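## Task

Find the yellow sponge whose shelf-edge tag (directly under it) reads E42 and set it on the desk. It must rest there without the robot supporting it, and the robot must not topple or finish leaning.

## Robot and tools

ROBOT. TidyBot++: a mobile base 0.54 m long, 0.50 m wide and 0.38 m tall on four powered casters. It carries a single seven-joint arm with a two-finger gripper. The shoulder sits 0.12 m ahead of the base centre, 0.68 m off the floor. base_camera is fixed low on the front of the base and tilted downward. wrist_camera rides on the hand and looks along it. The arm begins folded with the hand aimed down, poking up to 0.08 m past the front of the base.

FRAMES. Base frame: origin on the floor below the base centre, x forward, y left, z up. hand_pose is reported in it and marks the point between the finger pads; its own z runs out along the fingers and its y is the closing direction. The odometry frame is the base frame as it was when the scene began. Heading is positive to the left, within -3.142 to 3.142. base_tilt is in degrees, positive when leaning forward or right. Odometry counts wheel turns, so slip shows as travel and drift builds up over many moves.

execute_actions. Arguments: actions (a list holding zero or one action) and cameras (list of "base_camera", "wrist_camera" or "all"; omitted, null or ["all"] gives both, [] gives none). An action may contain:
- base: exactly one relative move, measured from where the base last reported itself. translate_m: metres forward (+) or back, -2 to 2. strafe_m: metres left (+) or right, -2 to 2. rotate_rad: radians, counter-clockwise from above is +, -6.3 to 6.3.
- joints: absolute target angles in radians, by name. joint_1_rad any angle (positive turns the arm clockwise seen from above, opposite to rotate_rad); joint_2_rad -2.249 to 2.249 (shoulder); joint_3_rad any angle; joint_4_rad -2.579 to 2.579 (elbow); joint_5_rad any angle; joint_6_rad -2.099 to 2.099 (wrist); joint_7_rad any angle (hand pointing down: + is counter-clockwise from above; at 1.57 the fingers open toward left and right). gripper_pos is an absolute target from 0 (open) to 1 (closed). Unbounded joints go the short way round, so rotate beyond half a turn in steps. Done tolerances: ±0.039 for joints 1-4, ±0.056 for 5-7, ±0.03 for the gripper.
- speeds: caps for this action only, translate_m and strafe_m 0.05-0.5 m/s, rotate_rad 0.1-1.57 rad/s (maxima are defaults).
A base move longer than 8.667 s at its cap is refused; no action runs past 15 s. Unknown keys or out-of-range numbers refuse the whole call. An empty list just reports state and images. A joint or base left out of an action may still be driving toward an older target.

ARM GEOMETRY. Upper arm 0.42 m, forearm 0.31 m, hand 0.31 m to the hand point. With joint_1_rad 0, joint_3_rad 3.14, joint_5_rad 0 the arm moves in the vertical x-z plane. Tilt from vertical (forward positive): upper arm = joint_2; forearm = joint_2 - joint_4; hand = joint_2 - joint_4 - joint_6. Forward reach from the shoulder is the sum of length x sin(tilt); height above it is the sum of length x cos(tilt). A downward hand reaches at most about 0.94 m above the floor, and only near the base. Pad gap is about 85 x (1 - gripper_pos) mm; closed fingertips stick out about 20 mm beyond the hand point.

RESULT LINES. base_status and joint_status describe the last accepted action: done (base: wheels turned the commanded amount, even if slipping or blocked), off_target (resting short, maybe still pushing), contact_stop or time_out (base only; the target is dropped and it holds in place), not_followed (targets withheld by the self-collision check, with a cause: line; the robot may retry them later). A gripper sent to 1 that reads off_target is holding something; done means empty. on_its_own lists uncommanded motion. motor_effort gives percent of maximum, with the action's peak in brackets. ARM HIT means a hard hit on the base or the arm itself. Motor temperatures are listed per arm joint; MOTOR HOT appears from 60 °C and an OVER-TEMPERATURE FAULT at 75 °C, after which unfinished keys read limit_stop_at_motor_heat and should be re-sent. A torque fault (joints 1-4 limit 104.5 N m, 5-7 limit 51.3 N m) freezes arm and gripper for 10 s and skips the rest of the call; the base keeps going.

OTHER TOOLS. wait: seconds, 0 to 10, commands nothing. zoom_image: camera plus region [x0, y0, x1, y1] in pixels of that camera's latest image, at most 504 by 504. read_manual: section "licences", returns licence text only. finished_scene: scene, the current scene's number; it ends the scene for good and reports success, so call it only once the object sits on the desk unaided.

ACCURACY. Friction and held weight leave joints short or sagging; fix by sending last command + (wanted - measured) for each joint. While holding something, never command a joint to its current reading. Trust camera images over hand_pose, which may be a centimetre or two off. Camera calibration (K, distortion, T_world_to_cam) is in the base frame and slightly uncertain.

AVOID. Driving the base while the arm is caught on something high (about 0.8 m up) can tip the robot; sideways force on a raised hand can lift wheels. A blocked base keeps shoving until timeout. Do not drop, slam or push objects hard. The robot keeps its last command while you think, and loose objects may get nudged now and then.

Each tool is called after "Request:" by a JSON object that holds its "fn" and its "kwargs", one argument or row to a line.

## Session

Request:
{"fn": "execute_actions", "kwargs": {
  "actions": []
}}

Scene clock: 0.00 s.
Motor temperatures (°C, as the motors report them): [34 32 31 31 38 39 37]
base_odometry: x=+0.000 y=+0.000 heading=+0.000 (m, m, rad; odometry frame)
base_tilt: forward=-0.2 right=+0.8 (deg)
base_status: not commanded
joint_positions: joint_1_rad=-0.016 joint_2_rad=-0.375 joint_3_rad=+3.116 joint_4_rad=-2.508 joint_5_rad=-0.050 joint_6_rad=-0.906 joint_7_rad=+1.590 gripper_pos=+0.000
joint_status: not commanded
motor_effort: joint_1_rad=+1 joint_2_rad=-1 joint_3_rad=+1 joint_4_rad=+15 joint_5_rad=-1 joint_6_rad=+1 joint_7_rad=+1 (%)
hand_pose: x=+0.2624 y=+0.0185 z=+0.5963 quat_wxyz=(-0.016, +0.998, +0.015, +0.052) (m; base frame)
pictures: base_camera, wrist_camera
Images, in order (width x height): base_camera 644x364, wrist_camera 644x476.

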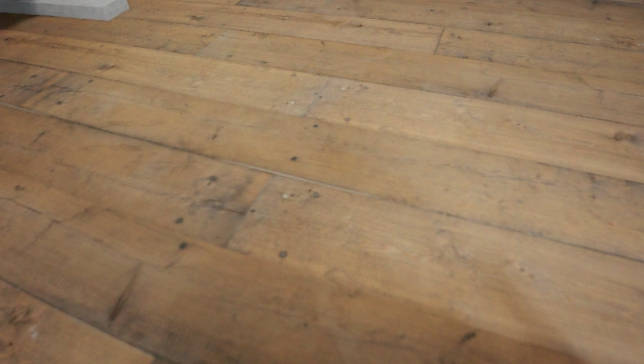

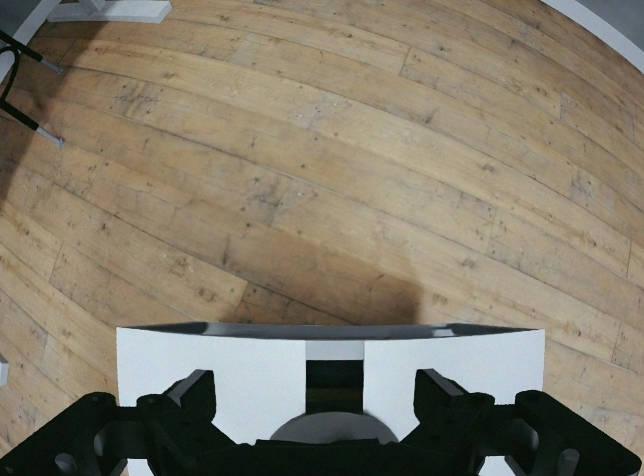

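Request:
{"fn": "execute_actions", "kwargs": {
  "actions": [
    {"joints":{"joint_2_rad":-0.6,"joint_6_rad":0.0}}
  ],
  "cameras": ["wrist_camera"]
}}

Request:
{"fn": "execute_actions", "kwargs": {
  "actions": [
    {"joints":{"joint_1_rad":-1.6}}
  ],
  "cameras": ["wrist_camera"]
}}

Scene clock: 1.57 s.
Motor temperatures (°C, as the motors report them): [34 32 31 31 38 39 37]
base_odometry: x=+0.000 y=+0.000 heading=+0.000 (m, m, rad; odometry frame)
base_tilt: forward=-0.2 right=+0.8 (deg)
base_status: not commanded
joint_positions: joint_1_rad=-0.016 joint_2_rad=-0.587 joint_3_rad=+3.116 joint_4_rad=-2.508 joint_5_rad=-0.050 joint_6_rad=-0.013 joint_7_rad=+1.590 gripper_pos=+0.000
joint_status: all done
motor_effort: joint_1_rad=+1(1) joint_2_rad=+0(1) joint_3_rad=+1(1) joint_4_rad=+21(21) joint_5_rad=+0(1) joint_6_rad=+8(8) joint_7_rad=+1(1) (%)
hand_pose: x=+0.4717 y=+0.0165 z=+0.8136 quat_wxyz=(-0.014, +0.823, +0.007, +0.568) (m; base frame)
pictures: wrist_camera
camera_calibration (this result's frames):
wrist_camera: T_world_to_cam=[[-0.00190519, -0.999962, -0.00847436, 0.0210332], [-0.309863, 0.0086476, -0.950742, 0.984513], [0.950779, 0.000814545, -0.309868, -0.0645443], [0, 0, 0, 1]] pos_world=[0.366472, 0.0125713, 0.916196]
Images, in order (width x height): wrist_camera 644x476.

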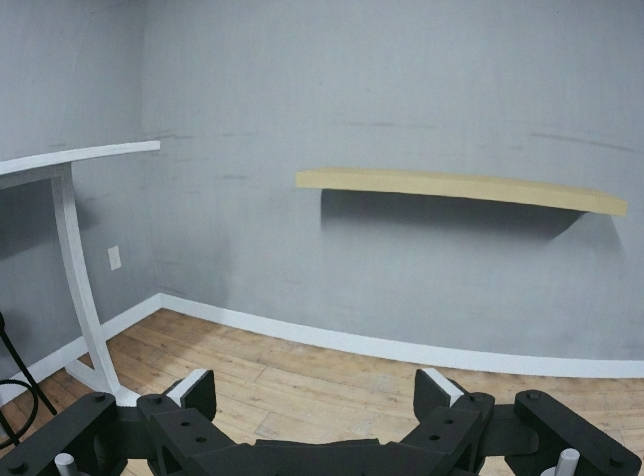

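Scene clock: 4.37 s.
Motor temperatures (°C, as the motors report them): [34 32 31 31 38 39 37]
base_odometry: x=+0.000 y=+0.000 heading=+0.000 (m, m, rad; odometry frame)
base_tilt: forward=-0.2 right=+0.8 (deg)
base_status: not commanded
joint_positions: joint_1_rad=-1.588 joint_2_rad=-0.587 joint_3_rad=+3.116 joint_4_rad=-2.508 joint_5_rad=-0.050 joint_6_rad=-0.013 joint_7_rad=+1.590 gripper_pos=+0.000
joint_status: all done
motor_effort: joint_1_rad=+1(1) joint_2_rad=+1(0) joint_3_rad=+1(2) joint_4_rad=+21(21) joint_5_rad=+0(0) joint_6_rad=+8(8) joint_7_rad=+0(0) (%)
hand_pose: x=+0.1021 y=+0.3527 z=+0.8136 quat_wxyz=(-0.411, +0.577, +0.587, +0.391) (m; base frame)
pictures: wrist_camera
camera_calibration (this result's frames):
wrist_camera: T_world_to_cam=[[0.999964, -0.000777635, -0.00847454, -0.098189], [-0.00829837, -0.309872, -0.950742, 0.948627], [-0.0018867, 0.950778, -0.309868, 0.048823], [0, 0, 0, 1]] pos_world=[0.10615, 0.247457, 0.916196]
Images, in order (width x height): wrist_camera 644x476.

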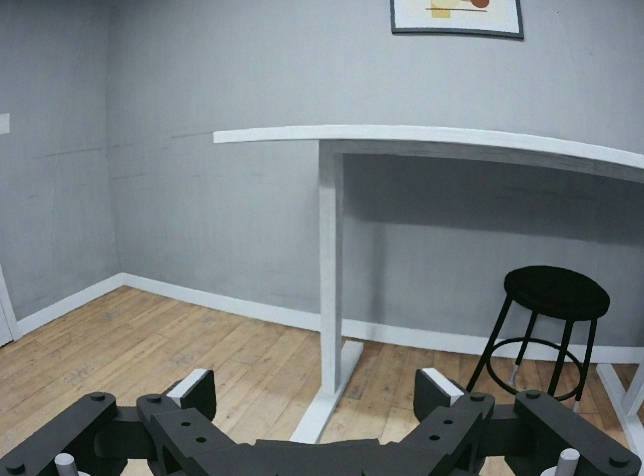

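Request:
{"fn": "execute_actions", "kwargs": {
  "actions": [
    {"base":{"rotate_rad":-1.9},"joints":{"joint_1_rad":0.3}}
  ]
}}

Scene clock: 7.57 s.
Motor temperatures (°C, as the motors report them): [34 32 31 31 38 39 37]
base_odometry: x=+0.000 y=+0.000 heading=-1.899 (m, m, rad; odometry frame)
base_tilt: forward=-0.2 right=+0.8 (deg)
base_status: done
joint_positions: joint_1_rad=+0.288 joint_2_rad=-0.587 joint_3_rad=+3.116 joint_4_rad=-2.508 joint_5_rad=-0.050 joint_6_rad=-0.013 joint_7_rad=+1.590 gripper_pos=+0.000
joint_status: all done
motor_effort: joint_1_rad=+1(0) joint_2_rad=+1(2) joint_3_rad=+1(2) joint_4_rad=+21(20) joint_5_rad=-1(0) joint_6_rad=+8(8) joint_7_rad=+0(0) (%)
hand_pose: x=+0.4605 y=-0.0897 z=+0.8136 quat_wxyz=(+0.072, +0.815, -0.118, +0.563) (m; base frame)
pictures: base_camera, wrist_camera
camera_calibration (this result's frames):
wrist_camera: T_world_to_cam=[[-0.300894, -0.95362, -0.00847457, 0.0566131], [-0.29309, 0.100927, -0.950743, 0.982518], [0.907503, -0.283589, -0.309865, -0.0593963], [0, 0, 0, 1]] pos_world=[0.358903, -0.0620196, 0.916197]
Images, in order (width x height): base_camera 644x364, wrist_camera 644x476.

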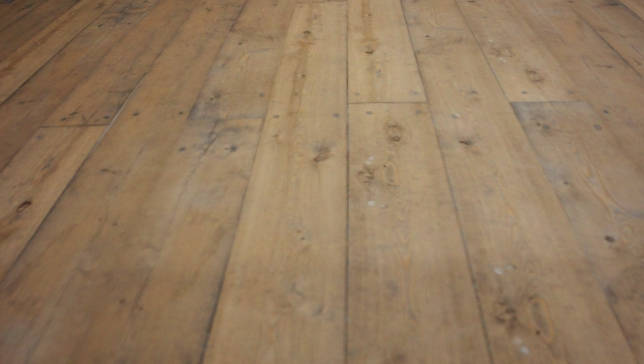

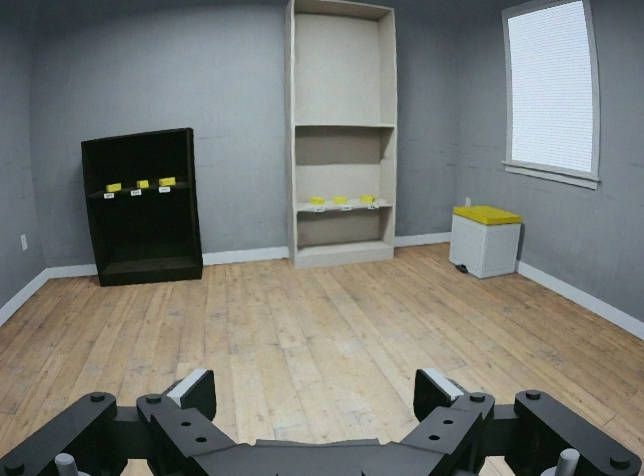

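Request:
{"fn": "zoom_image", "kwargs": {
  "camera": "wrist_camera",
  "region": [80,160,200,210]
}}

Request:
{"fn": "zoom_image", "kwargs": {
  "camera": "wrist_camera",
  "region": [285,180,405,230]
}}

Request:
{"fn": "execute_actions", "kwargs": {
  "actions": [
    {"base":{"translate_m":1.3},"joints":{"joint_1_rad":0.1,"joint_3_rad":3.15,"joint_5_rad":0.01}}
  ]
}}

Region (80, 160, 200, 210) of wrist_camera's 644x476 image, scaled by 4.200; it fills the top 210 rows of this view, and the rest is white.

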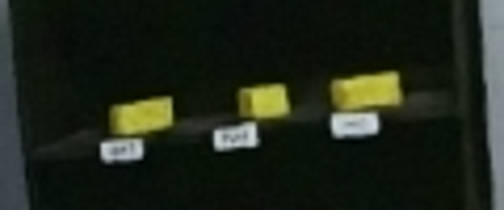

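Region (285, 180, 405, 230) of wrist_camera's 644x476 image, scaled by 4.200; it fills the top 210 rows of this view, and the rest is white.

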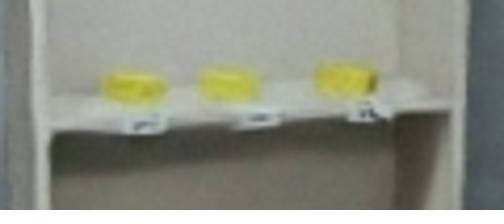

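Scene clock: 11.73 s.
Motor temperatures (°C, as the motors report them): [34 32 31 31 38 39 37]
base_odometry: x=-0.421 y=-1.230 heading=-1.900 (m, m, rad; odometry frame)
base_tilt: forward=-0.2 right=+0.8 (deg)
base_status: done
joint_positions: joint_1_rad=+0.111 joint_2_rad=-0.589 joint_3_rad=+3.129 joint_4_rad=-2.508 joint_5_rad=-0.016 joint_6_rad=-0.013 joint_7_rad=+1.590 gripper_pos=+0.000
joint_status: all done
motor_effort: joint_1_rad=+0(1) joint_2_rad=+0(4) joint_3_rad=+1(1) joint_4_rad=+20(22) joint_5_rad=+0(1) joint_6_rad=+8(8) joint_7_rad=+1(0) (%)
hand_pose: x=+0.4704 y=-0.0332 z=+0.8144 quat_wxyz=(+0.032, +0.822, -0.038, +0.568) (m; base frame)
pictures: base_camera, wrist_camera
camera_calibration (this result's frames):
wrist_camera: T_world_to_cam=[[-0.127826, -0.99166, 0.0164398, 0.0105749], [-0.30694, 0.0237919, -0.951431, 0.984925], [0.943106, -0.126664, -0.307421, -0.0656418], [0, 0, 0, 1]] pos_world=[0.365572, -0.0212609, 0.916735]
Images, in order (width x height): base_camera 644x364, wrist_camera 644x476.

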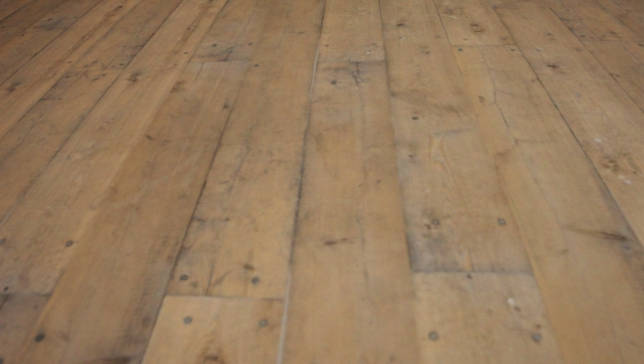

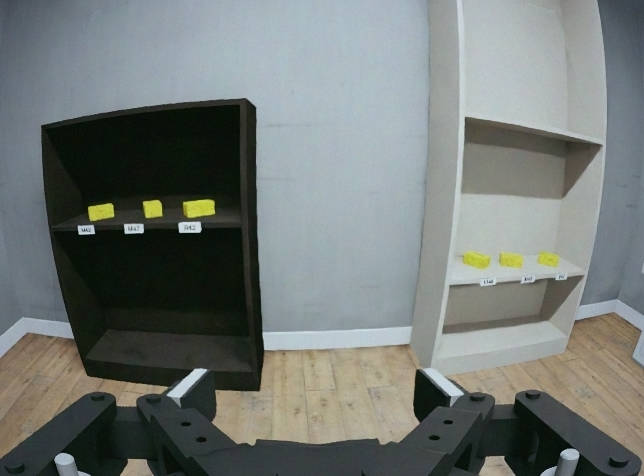

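Request:
{"fn": "zoom_image", "kwargs": {
  "camera": "wrist_camera",
  "region": [450,240,590,300]
}}

Request:
{"fn": "execute_actions", "kwargs": {
  "actions": [
    {"base":{"strafe_m":-1.0},"joints":{"joint_1_rad":-0.01,"joint_2_rad":0.6,"joint_4_rad":-2.2,"joint_6_rad":0.9,"joint_7_rad":1.56}}
  ]
}}

Region (450, 240, 590, 300) of wrist_camera's 644x476 image, scaled by 3.600; it fills the top 216 rows of this view, and the rest is white.

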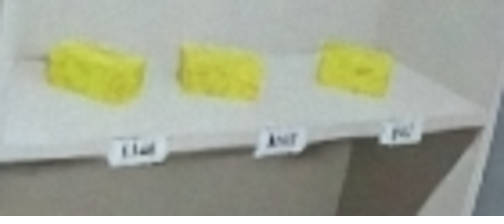

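Scene clock: 15.43 s.
Motor temperatures (°C, as the motors report them): [34 32 31 32 38 39 37]
base_odometry: x=-1.367 y=-0.908 heading=-1.899 (m, m, rad; odometry frame)
base_tilt: forward=-0.2 right=+0.8 (deg)
base_status: done
joint_positions: joint_1_rad=+0.001 joint_2_rad=+0.587 joint_3_rad=+3.137 joint_4_rad=-2.225 joint_5_rad=-0.016 joint_6_rad=+0.867 joint_7_rad=+1.590 gripper_pos=+0.000
joint_status: all done
motor_effort: joint_1_rad=+1(2) joint_2_rad=-30(32) joint_3_rad=+0(3) joint_4_rad=+11(21) joint_5_rad=+0(0) joint_6_rad=+8(8) joint_7_rad=+0(1) (%)
hand_pose: x=+0.7434 y=-0.0004 z=+0.6209 quat_wxyz=(+0.005, +0.826, +0.001, +0.563) (m; base frame)
pictures: base_camera, wrist_camera
camera_calibration (this result's frames):
wrist_camera: T_world_to_cam=[[-0.0335363, -0.999292, 0.0170811, 0.0106614], [-0.320301, -0.00544311, -0.9473, 0.891252], [0.946722, -0.03724, -0.319892, -0.373415], [0, 0, 0, 1]] pos_world=[0.639347, 0.00159901, 0.724649]
Images, in order (width x height): base_camera 644x364, wrist_camera 644x476.

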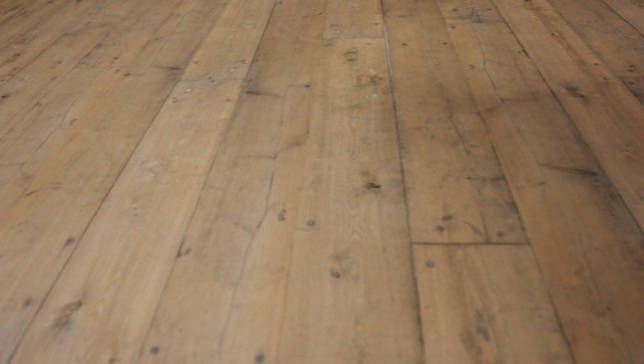

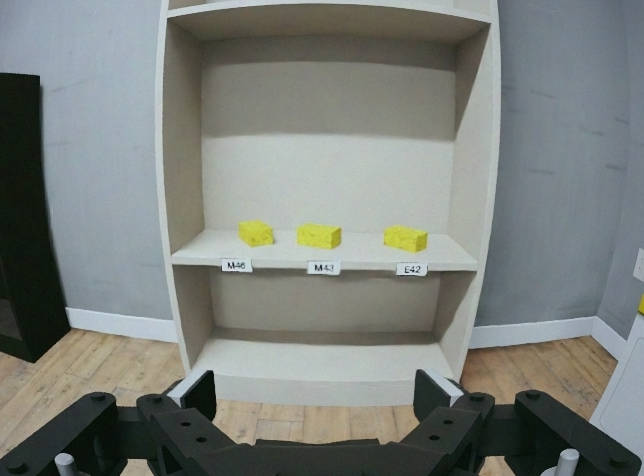

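Request:
{"fn": "execute_actions", "kwargs": {
  "actions": [
    {"base":{"strafe_m":-0.24},"joints":{"joint_2_rad":0.8,"joint_4_rad":-1.1,"joint_6_rad":-0.7}}
  ],
  "cameras": []
}}

Request:
{"fn": "execute_actions", "kwargs": {
  "actions": [
    {"base":{"translate_m":0.5}}
  ]
}}

Scene clock: 18.17 s.
Motor temperatures (°C, as the motors report them): [34 32 31 32 38 39 37]
base_odometry: x=-1.595 y=-0.830 heading=-1.899 (m, m, rad; odometry frame)
base_tilt: forward=-0.2 right=+0.8 (deg)
base_status: done
joint_positions: joint_1_rad=-0.004 joint_2_rad=+0.777 joint_3_rad=+3.143 joint_4_rad=-1.123 joint_5_rad=-0.014 joint_6_rad=-0.669 joint_7_rad=+1.590 gripper_pos=+0.000
joint_status: all done
motor_effort: joint_1_rad=+1(2) joint_2_rad=-44(45) joint_3_rad=+0(2) joint_4_rad=+18(18) joint_5_rad=+0(0) joint_6_rad=+5(9) joint_7_rad=+0(0) (%)
hand_pose: x=+0.8802 y=+0.0062 z=+0.6187 quat_wxyz=(-0.003, +0.959, +0.007, +0.282) (m; base frame)
pictures: none
No camera images: the call's "cameras" was empty. Leave "cameras" out to get every camera's image.

Scene clock: 20.53 s.
Motor temperatures (°C, as the motors report them): [34 32 31 32 38 39 37]
base_odometry: x=-1.756 y=-1.304 heading=-1.900 (m, m, rad; odometry frame)
base_tilt: forward=-0.2 right=+0.8 (deg)
base_status: done
joint_positions: joint_1_rad=-0.004 joint_2_rad=+0.787 joint_3_rad=+3.143 joint_4_rad=-1.118 joint_5_rad=-0.014 joint_6_rad=-0.672 joint_7_rad=+1.590 gripper_pos=+0.000
joint_status: not commanded
motor_effort: joint_1_rad=+1(1) joint_2_rad=-45(47) joint_3_rad=+0(0) joint_4_rad=+19(20) joint_5_rad=-1(1) joint_6_rad=+4(5) joint_7_rad=+0(1) (%)
hand_pose: x=+0.8806 y=+0.0062 z=+0.6130 quat_wxyz=(-0.003, +0.960, +0.007, +0.279) (m; base frame)
pictures: base_camera, wrist_camera
camera_calibration (this result's frames):
wrist_camera: T_world_to_cam=[[-0.00439779, -0.999781, 0.0204602, -0.00578159], [-0.817459, -0.00819041, -0.575928, 1.1379], [0.57597, -0.0192582, -0.817244, 0.125722], [0, 0, 0, 1]] pos_world=[0.857751, 0.00596075, 0.758214]
Images, in order (width x height): base_camera 644x364, wrist_camera 644x476.

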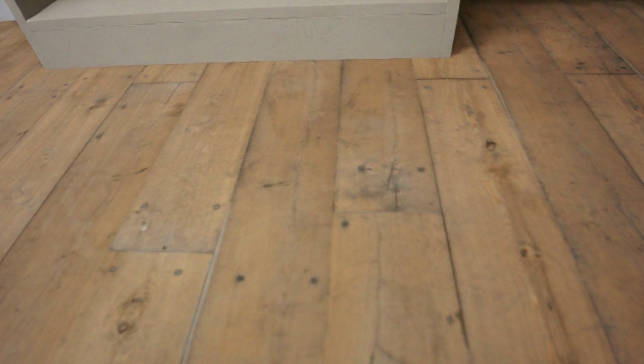

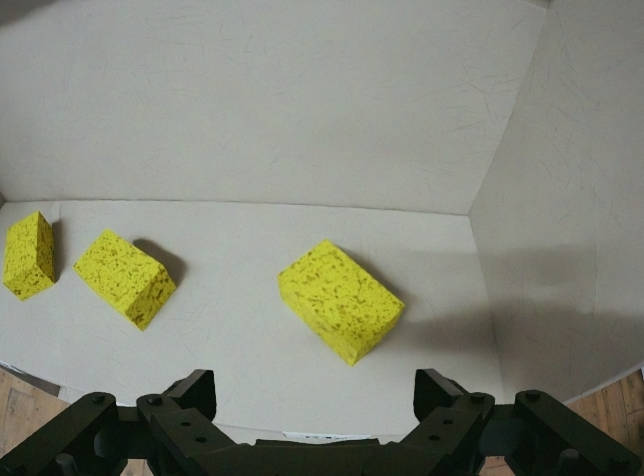

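Request:
{"fn": "execute_actions", "kwargs": {
  "actions": [
    {"joints":{"joint_1_rad":0.04,"joint_2_rad":0.9,"joint_4_rad":-0.98,"joint_6_rad":-1.23,"joint_7_rad":2.4}}
  ],
  "cameras": []
}}

Request:
{"fn": "execute_actions", "kwargs": {
  "actions": [
    {"base":{"translate_m":0.245},"speeds":{"translate_m":0.15}}
  ]
}}

Scene clock: 22.40 s.
Motor temperatures (°C, as the motors report them): [34 32 31 32 38 39 37]
base_odometry: x=-1.756 y=-1.304 heading=-1.900 (m, m, rad; odometry frame)
base_tilt: forward=-0.2 right=+0.8 (deg)
base_status: not commanded
joint_positions: joint_1_rad=+0.030 joint_2_rad=+0.888 joint_3_rad=+3.143 joint_4_rad=-1.002 joint_5_rad=-0.014 joint_6_rad=-1.210 joint_7_rad=+2.387 gripper_pos=+0.000
joint_status: all done
motor_effort: joint_1_rad=+1(1) joint_2_rad=-44(46) joint_3_rad=+0(1) joint_4_rad=+16(18) joint_5_rad=+0(1) joint_6_rad=+0(5) joint_7_rad=+0(0) (%)
hand_pose: x=+0.7566 y=-0.0141 z=+0.5375 quat_wxyz=(+0.003, +0.924, +0.381, +0.021) (m; base frame)
pictures: none
No camera images: the call's "cameras" was empty. Leave "cameras" out to get every camera's image.

Scene clock: 24.67 s.
Motor temperatures (°C, as the motors report them): [34 32 31 32 38 39 37]
base_odometry: x=-1.836 y=-1.536 heading=-1.900 (m, m, rad; odometry frame)
base_tilt: forward=-0.2 right=+0.8 (deg)
base_status: done
joint_positions: joint_1_rad=+0.030 joint_2_rad=+0.889 joint_3_rad=+3.143 joint_4_rad=-1.000 joint_5_rad=-0.014 joint_6_rad=-1.210 joint_7_rad=+2.387 gripper_pos=+0.000
joint_status: not commanded
motor_effort: joint_1_rad=+1(1) joint_2_rad=-46(47) joint_3_rad=+0(1) joint_4_rad=+17(17) joint_5_rad=-1(1) joint_6_rad=-1(1) joint_7_rad=+0(1) (%)
hand_pose: x=+0.7573 y=-0.0143 z=+0.5378 quat_wxyz=(+0.003, +0.924, +0.381, +0.022) (m; base frame)
pictures: base_camera, wrist_camera
camera_calibration (this result's frames):
wrist_camera: T_world_to_cam=[[0.699643, -0.712637, 0.051455, -0.570951], [-0.707778, -0.701118, -0.0865098, 0.637431], [0.0977262, 0.0241073, -0.994921, 0.593214], [0, 0, 0, 1]] pos_world=[0.792649, 0.0257323, 0.674724]
Images, in order (width x height): base_camera 644x364, wrist_camera 644x476.

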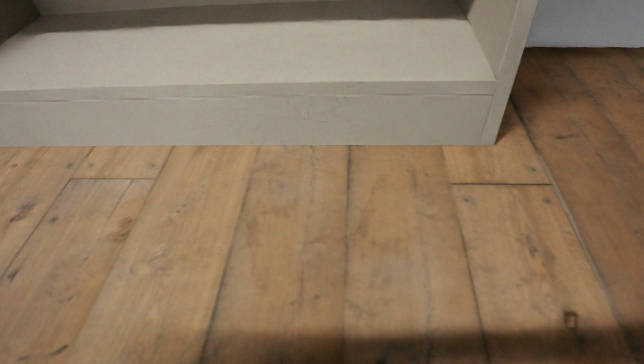

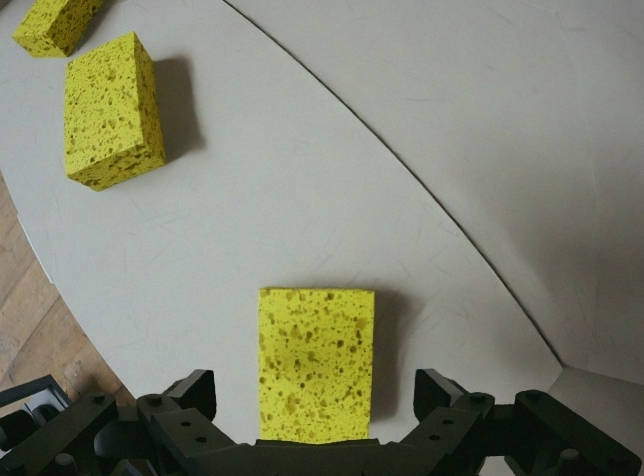

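Request:
{"fn": "execute_actions", "kwargs": {
  "actions": [
    {"joints":{"joint_2_rad":1.005,"joint_6_rad":-1.12}}
  ],
  "cameras": ["wrist_camera"]
}}

Scene clock: 25.83 s.
Motor temperatures (°C, as the motors report them): [34 32 31 32 38 39 37]
base_odometry: x=-1.836 y=-1.536 heading=-1.900 (m, m, rad; odometry frame)
base_tilt: forward=-0.2 right=+0.8 (deg)
base_status: not commanded
joint_positions: joint_1_rad=+0.030 joint_2_rad=+1.005 joint_3_rad=+3.143 joint_4_rad=-0.998 joint_5_rad=-0.014 joint_6_rad=-1.150 joint_7_rad=+2.387 gripper_pos=+0.000
joint_status: all done
motor_effort: joint_1_rad=+1(1) joint_2_rad=-45(50) joint_3_rad=+0(0) joint_4_rad=+15(16) joint_5_rad=+0(0) joint_6_rad=+0(1) joint_7_rad=+0(1) (%)
hand_pose: x=+0.7560 y=-0.0144 z=+0.4646 quat_wxyz=(-0.008, +0.925, +0.380, -0.003) (m; base frame)
pictures: wrist_camera
camera_calibration (this result's frames):
wrist_camera: T_world_to_cam=[[0.700854, -0.713184, 0.013083, -0.549476], [-0.711921, -0.700519, -0.0494091, 0.616084], [0.0444027, 0.0253145, -0.998693, 0.562571], [0, 0, 0, 1]] pos_world=[0.798726, 0.0254596, 0.599464]
Images, in order (width x height): wrist_camera 644x476.

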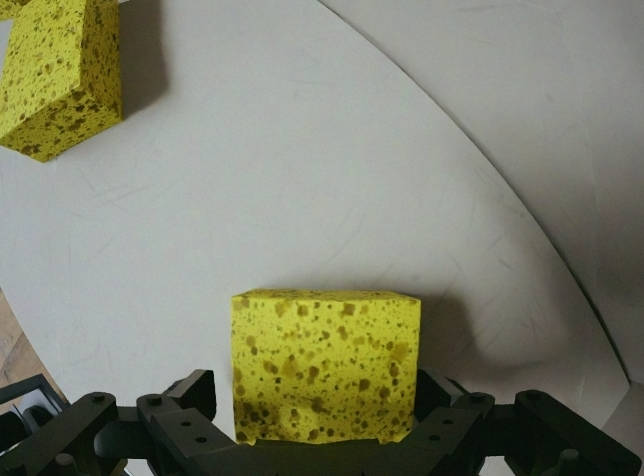

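Request:
{"fn": "execute_actions", "kwargs": {
  "actions": [
    {"joints":{"gripper_pos":1}}
  ],
  "cameras": []
}}

Request:
{"fn": "execute_actions", "kwargs": {
  "actions": [
    {"joints":{"joint_2_rad":0.92}}
  ],
  "cameras": ["wrist_camera"]
}}

Request:
{"fn": "execute_actions", "kwargs": {
  "actions": [
    {"base":{"translate_m":-1.7}}
  ],
  "cameras": []
}}

Request:
{"fn": "execute_actions", "kwargs": {
  "actions": [
    {"base":{"strafe_m":1.4},"joints":{"joint_1_rad":0,"joint_2_rad":-0.1,"joint_4_rad":-1.1,"joint_6_rad":-1.2,"joint_7_rad":1.55}}
  ],
  "cameras": []
}}

Request:
{"fn": "execute_actions", "kwargs": {
  "actions": [
    {"base":{"rotate_rad":-3.17}}
  ]
}}

Scene clock: 27.37 s.
Motor temperatures (°C, as the motors report them): [34 32 31 32 38 39 37]
base_odometry: x=-1.836 y=-1.536 heading=-1.900 (m, m, rad; odometry frame)
base_tilt: forward=-0.2 right=+0.8 (deg)
base_status: not commanded
joint_positions: joint_1_rad=+0.030 joint_2_rad=+1.002 joint_3_rad=+3.143 joint_4_rad=-0.997 joint_5_rad=-0.014 joint_6_rad=-1.150 joint_7_rad=+2.387 gripper_pos=+0.372
joint_status: gripper_pos off_target (ended at +0.372, target +1.000)
motor_effort: joint_1_rad=+1(1) joint_2_rad=-47(48) joint_3_rad=+0(1) joint_4_rad=+15(16) joint_5_rad=+0(1) joint_6_rad=+0(1) joint_7_rad=+1(0) (%)
hand_pose: x=+0.7571 y=-0.0144 z=+0.4667 quat_wxyz=(-0.007, +0.925, +0.380, -0.001) (m; base frame)
pictures: none
No camera images: the call's "cameras" was empty. Leave "cameras" out to get every camera's image.

Scene clock: 28.37 s.
Motor temperatures (°C, as the motors report them): [34 32 31 32 38 39 37]
base_odometry: x=-1.836 y=-1.536 heading=-1.900 (m, m, rad; odometry frame)
base_tilt: forward=-0.2 right=+0.8 (deg)
base_status: not commanded
joint_positions: joint_1_rad=+0.030 joint_2_rad=+0.926 joint_3_rad=+3.143 joint_4_rad=-0.996 joint_5_rad=-0.014 joint_6_rad=-1.150 joint_7_rad=+2.387 gripper_pos=+0.372
joint_status: all done
motor_effort: joint_1_rad=+1(0) joint_2_rad=-46(50) joint_3_rad=-1(0) joint_4_rad=+17(16) joint_5_rad=+0(1) joint_6_rad=+1(0) joint_7_rad=+1(1) (%)
hand_pose: x=+0.7722 y=-0.0149 z=+0.5161 quat_wxyz=(+0.009, +0.924, +0.380, +0.034) (m; base frame)
pictures: wrist_camera
camera_calibration (this result's frames):
wrist_camera: T_world_to_cam=[[0.697419, -0.71308, 0.0715758, -0.589362], [-0.705643, -0.700709, -0.105241, 0.653764], [0.125199, 0.0228904, -0.991868, 0.547349], [0, 0, 0, 1]] pos_world=[0.803828, 0.0253068, 0.653885]
Images, in order (width x height): wrist_camera 644x476.

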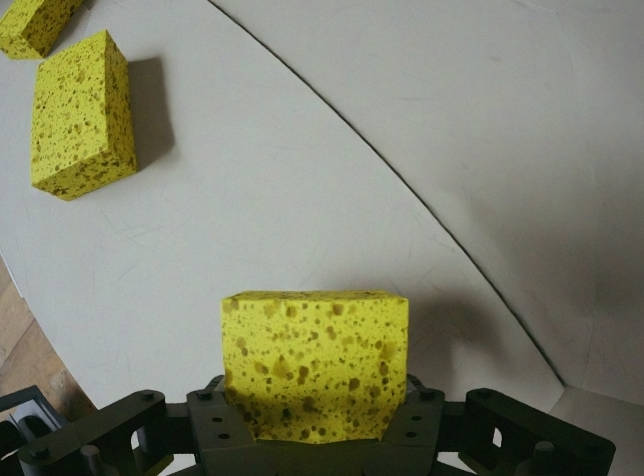

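Scene clock: 33.20 s.
Motor temperatures (°C, as the motors report them): [34 32 31 32 38 39 37]
base_odometry: x=-1.287 y=+0.073 heading=-1.900 (m, m, rad; odometry frame)
base_tilt: forward=-0.2 right=+0.8 (deg)
base_status: done
joint_positions: joint_1_rad=+0.033 joint_2_rad=+0.926 joint_3_rad=+3.143 joint_4_rad=-0.995 joint_5_rad=-0.013 joint_6_rad=-1.147 joint_7_rad=+2.387 gripper_pos=+0.372
joint_status: not commanded
motor_effort: joint_1_rad=+1(6) joint_2_rad=-46(49) joint_3_rad=-1(1) joint_4_rad=+17(17) joint_5_rad=+0(0) joint_6_rad=+0(1) joint_7_rad=+0(0) (%)
hand_pose: x=+0.7733 y=-0.0169 z=+0.5164 quat_wxyz=(+0.010, +0.925, +0.379, +0.036) (m; base frame)
pictures: none
No camera images: the call's "cameras" was empty. Leave "cameras" out to get every camera's image.

Scene clock: 37.37 s.
Motor temperatures (°C, as the motors report them): [34 33 31 32 38 39 37]
base_odometry: x=+0.038 y=-0.379 heading=-1.900 (m, m, rad; odometry frame)
base_tilt: forward=-0.2 right=+0.8 (deg)
base_status: done
joint_positions: joint_1_rad=+0.009 joint_2_rad=-0.092 joint_3_rad=+3.143 joint_4_rad=-1.076 joint_5_rad=-0.012 joint_6_rad=-1.167 joint_7_rad=+1.579 gripper_pos=+0.372
joint_status: all done
motor_effort: joint_1_rad=+1(2) joint_2_rad=-14(49) joint_3_rad=+1(2) joint_4_rad=+19(18) joint_5_rad=+0(1) joint_6_rad=+7(7) joint_7_rad=+1(1) (%)
hand_pose: x=+0.6026 y=+0.0001 z=+1.1041 quat_wxyz=(-0.002, +0.880, +0.000, +0.475) (m; base frame)
pictures: none
No camera images: the call's "cameras" was empty. Leave "cameras" out to get every camera's image.

Scene clock: 40.67 s.
Motor temperatures (°C, as the motors report them): [34 33 31 32 38 39 37]
base_odometry: x=+0.038 y=-0.379 heading=+1.214 (m, m, rad; odometry frame)
base_tilt: forward=-0.2 right=+0.8 (deg)
base_status: done
joint_positions: joint_1_rad=+0.006 joint_2_rad=-0.092 joint_3_rad=+3.144 joint_4_rad=-1.079 joint_5_rad=-0.012 joint_6_rad=-1.167 joint_7_rad=+1.579 gripper_pos=+0.372
joint_status: not commanded
motor_effort: joint_1_rad=+1(1) joint_2_rad=-14(19) joint_3_rad=+1(2) joint_4_rad=+18(20) joint_5_rad=-1(1) joint_6_rad=+7(7) joint_7_rad=+1(1) (%)
hand_pose: x=+0.6026 y=+0.0007 z=+1.1026 quat_wxyz=(-0.002, +0.881, +0.001, +0.474) (m; base frame)
pictures: base_camera, wrist_camera
camera_calibration (this result's frames):
wrist_camera: T_world_to_cam=[[-0.0233021, -0.999678, 0.0100841, 0.000376304], [-0.509741, 0.00320353, -0.860322, 1.32072], [0.860012, -0.0251876, -0.509651, 0.175517], [0, 0, 0, 1]] pos_world=[0.522288, 0.000566056, 1.2257]
Images, in order (width x height): base_camera 644x364, wrist_camera 644x476.

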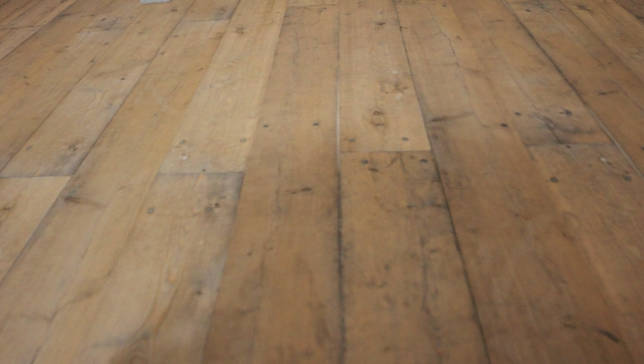

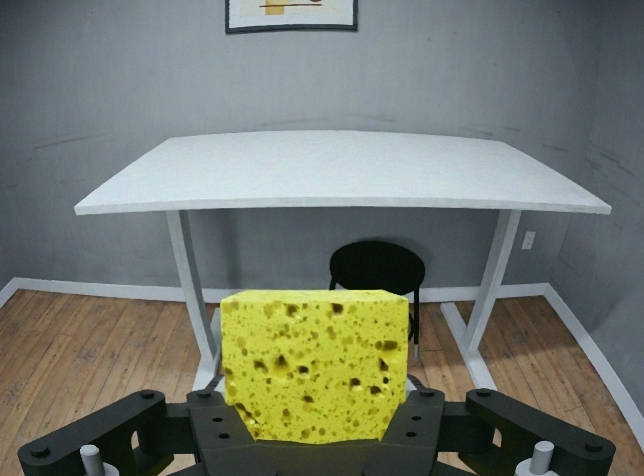

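Request:
{"fn": "execute_actions", "kwargs": {
  "actions": [
    {"base":{"translate_m":0.82},"joints":{"joint_2_rad":0.1,"joint_4_rad":-0.63,"joint_6_rad":-2.06}}
  ]
}}

Request:
{"fn": "execute_actions", "kwargs": {
  "actions": [
    {"joints":{"joint_2_rad":0.25}}
  ]
}}

Scene clock: 43.77 s.
Motor temperatures (°C, as the motors report them): [34 33 31 32 38 39 37]
base_odometry: x=+0.326 y=+0.390 heading=+1.214 (m, m, rad; odometry frame)
base_tilt: forward=-0.2 right=+0.8 (deg)
base_status: done
joint_positions: joint_1_rad=+0.006 joint_2_rad=+0.096 joint_3_rad=+3.144 joint_4_rad=-0.653 joint_5_rad=-0.012 joint_6_rad=-2.031 joint_7_rad=+1.579 gripper_pos=+0.372
joint_status: all done
motor_effort: joint_1_rad=+1(1) joint_2_rad=-15(19) joint_3_rad=+1(1) joint_4_rad=+12(19) joint_5_rad=-1(1) joint_6_rad=+3(8) joint_7_rad=+0(0) (%)
hand_pose: x=+0.4835 y=+0.0018 z=+1.0394 quat_wxyz=(-0.003, +0.984, +0.004, +0.179) (m; base frame)
pictures: base_camera, wrist_camera
camera_calibration (this result's frames):
wrist_camera: T_world_to_cam=[[-0.00535803, -0.99976, 0.0212392, -0.0210048], [-0.917417, -0.00353659, -0.39791, 0.922184], [0.39789, -0.0216172, -0.917178, 0.892814], [0, 0, 0, 1]] pos_world=[0.490674, 0.00156175, 1.18626]
Images, in order (width x height): base_camera 644x364, wrist_camera 644x476.

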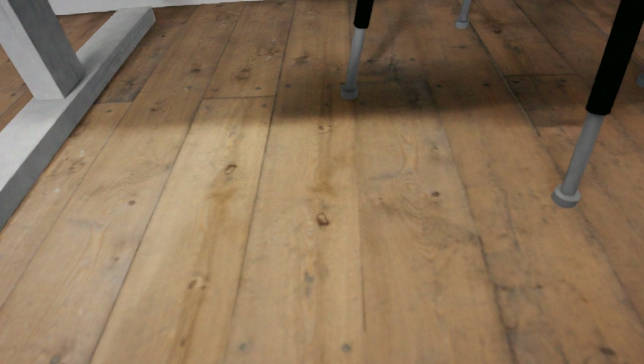

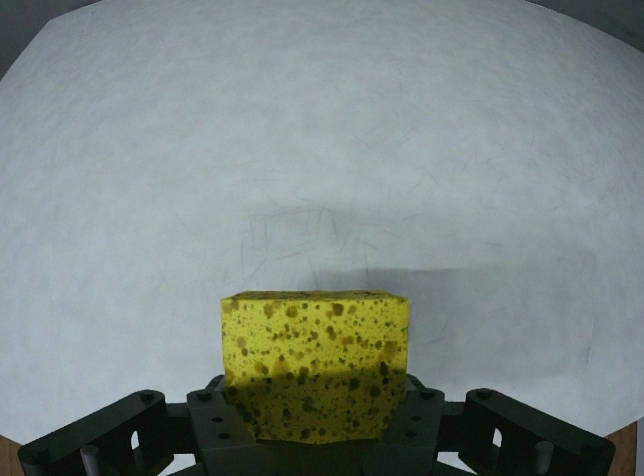

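Scene clock: 44.90 s.
Motor temperatures (°C, as the motors report them): [34 33 31 32 38 39 37]
base_odometry: x=+0.326 y=+0.390 heading=+1.214 (m, m, rad; odometry frame)
base_tilt: forward=-0.2 right=+0.8 (deg)
base_status: not commanded
joint_positions: joint_1_rad=+0.006 joint_2_rad=+0.254 joint_3_rad=+3.144 joint_4_rad=-0.649 joint_5_rad=-0.012 joint_6_rad=-2.031 joint_7_rad=+1.579 gripper_pos=+0.372
joint_status: all done
motor_effort: joint_1_rad=+1(1) joint_2_rad=-23(27) joint_3_rad=+0(0) joint_4_rad=+14(15) joint_5_rad=-1(0) joint_6_rad=+1(3) joint_7_rad=+0(0) (%)
hand_pose: x=+0.5356 y=+0.0015 z=+0.9793 quat_wxyz=(-0.004, +0.995, +0.003, +0.104) (m; base frame)
pictures: base_camera, wrist_camera
camera_calibration (this result's frames):
wrist_camera: T_world_to_cam=[[-0.00212395, -0.999778, 0.0209505, -0.0211939], [-0.967324, -0.00325761, -0.253524, 0.831335], [0.253536, -0.0208043, -0.967102, 0.943108], [0, 0, 0, 1]] pos_world=[0.565014, 0.00113974, 1.12329]
Images, in order (width x height): base_camera 644x364, wrist_camera 644x476.

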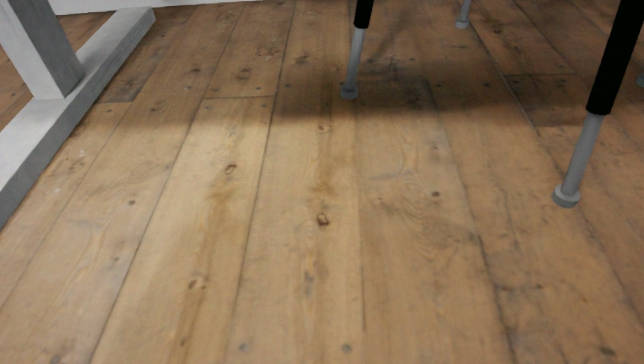

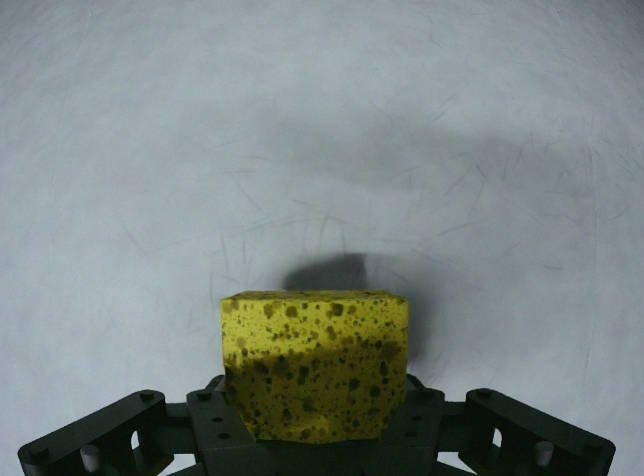

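Request:
{"fn": "execute_actions", "kwargs": {
  "actions": [
    {"joints":{"joint_2_rad":0.315}}
  ],
  "cameras": ["wrist_camera"]
}}

Request:
{"fn": "execute_actions", "kwargs": {
  "actions": [
    {"joints":{"gripper_pos":0}}
  ],
  "cameras": []
}}

Request:
{"fn": "execute_actions", "kwargs": {
  "actions": [
    {"joints":{"joint_2_rad":0}}
  ],
  "cameras": ["wrist_camera"]
}}

Scene clock: 46.23 s.
Motor temperatures (°C, as the motors report them): [34 33 31 32 38 39 37]
base_odometry: x=+0.326 y=+0.390 heading=+1.214 (m, m, rad; odometry frame)
base_tilt: forward=-0.2 right=+0.8 (deg)
base_status: not commanded
joint_positions: joint_1_rad=+0.006 joint_2_rad=+0.274 joint_3_rad=+3.144 joint_4_rad=-0.636 joint_5_rad=-0.012 joint_6_rad=-2.038 joint_7_rad=+1.579 gripper_pos=+0.372
joint_status: joint_2_rad off_target (ended at +0.274, target +0.315)
motor_effort: joint_1_rad=+0(1) joint_2_rad=-18(24) joint_3_rad=+0(1) joint_4_rad=+11(14) joint_5_rad=-1(0) joint_6_rad=+3(4) joint_7_rad=+0(1) (%)
hand_pose: x=+0.5408 y=+0.0014 z=+0.9743 quat_wxyz=(-0.004, +0.995, +0.003, +0.096) (m; base frame)
pictures: wrist_camera
camera_calibration (this result's frames):
wrist_camera: T_world_to_cam=[[-0.00175042, -0.999779, 0.0209573, -0.0213237], [-0.970924, -0.00331768, -0.239366, 0.823219], [0.239383, -0.0207669, -0.970703, 0.948129], [0, 0, 0, 1]] pos_world=[0.57228, 0.00110184, 1.11785]
Images, in order (width x height): wrist_camera 644x476.

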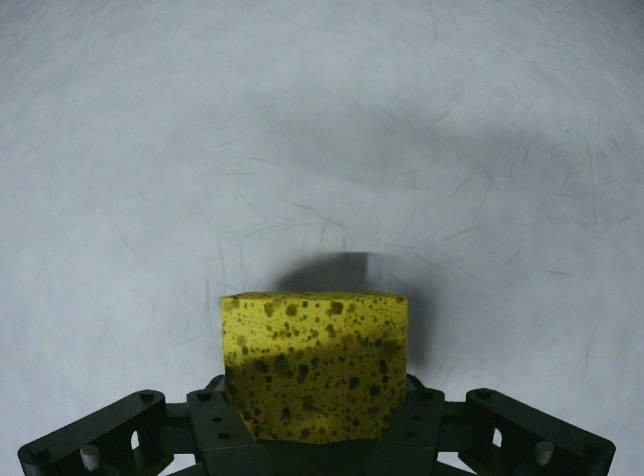

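Scene clock: 47.43 s.
Motor temperatures (°C, as the motors report them): [34 33 31 32 38 39 37]
base_odometry: x=+0.326 y=+0.390 heading=+1.214 (m, m, rad; odometry frame)
base_tilt: forward=-0.2 right=+0.8 (deg)
base_status: not commanded
joint_positions: joint_1_rad=+0.006 joint_2_rad=+0.302 joint_3_rad=+3.144 joint_4_rad=-0.636 joint_5_rad=-0.012 joint_6_rad=-2.038 joint_7_rad=+1.579 gripper_pos=+0.000
joint_status: all done
motor_effort: joint_1_rad=+1(1) joint_2_rad=-25(26) joint_3_rad=+0(1) joint_4_rad=+14(14) joint_5_rad=-1(1) joint_6_rad=+2(4) joint_7_rad=+1(0) (%)
hand_pose: x=+0.5490 y=+0.0014 z=+0.9621 quat_wxyz=(-0.004, +0.997, +0.003, +0.082) (m; base frame)
pictures: none
No camera images: the call's "cameras" was empty. Leave "cameras" out to get every camera's image.

Scene clock: 49.03 s.
Motor temperatures (°C, as the motors report them): [34 33 31 32 38 39 37]
base_odometry: x=+0.326 y=+0.390 heading=+1.214 (m, m, rad; odometry frame)
base_tilt: forward=-0.2 right=+0.8 (deg)
base_status: not commanded
joint_positions: joint_1_rad=+0.006 joint_2_rad=-0.007 joint_3_rad=+3.144 joint_4_rad=-0.636 joint_5_rad=-0.012 joint_6_rad=-2.038 joint_7_rad=+1.579 gripper_pos=+0.000
joint_status: all done
motor_effort: joint_1_rad=+0(1) joint_2_rad=-12(28) joint_3_rad=+0(0) joint_4_rad=+12(15) joint_5_rad=+0(1) joint_6_rad=+4(5) joint_7_rad=+0(0) (%)
hand_pose: x=+0.4434 y=+0.0020 z=+1.0796 quat_wxyz=(-0.003, +0.972, +0.004, +0.235) (m; base frame)
pictures: wrist_camera
camera_calibration (this result's frames):
wrist_camera: T_world_to_cam=[[-0.00770296, -0.999745, 0.02123, -0.0208013], [-0.866796, -0.00391038, -0.498648, 0.987609], [0.498604, -0.0222431, -0.866544, 0.846265], [0, 0, 0, 1]] pos_world=[0.433944, 0.00188945, 1.22624]
Images, in order (width x height): wrist_camera 644x476.

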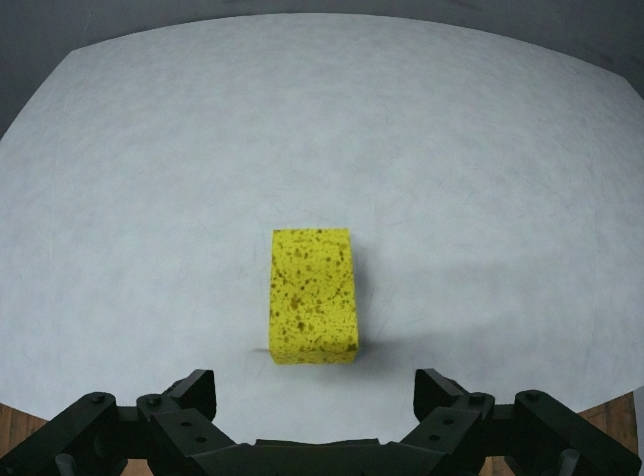

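Request:
{"fn": "finished_scene", "kwargs": {
  "scene": 1
}}

The scene is finished: the task was done.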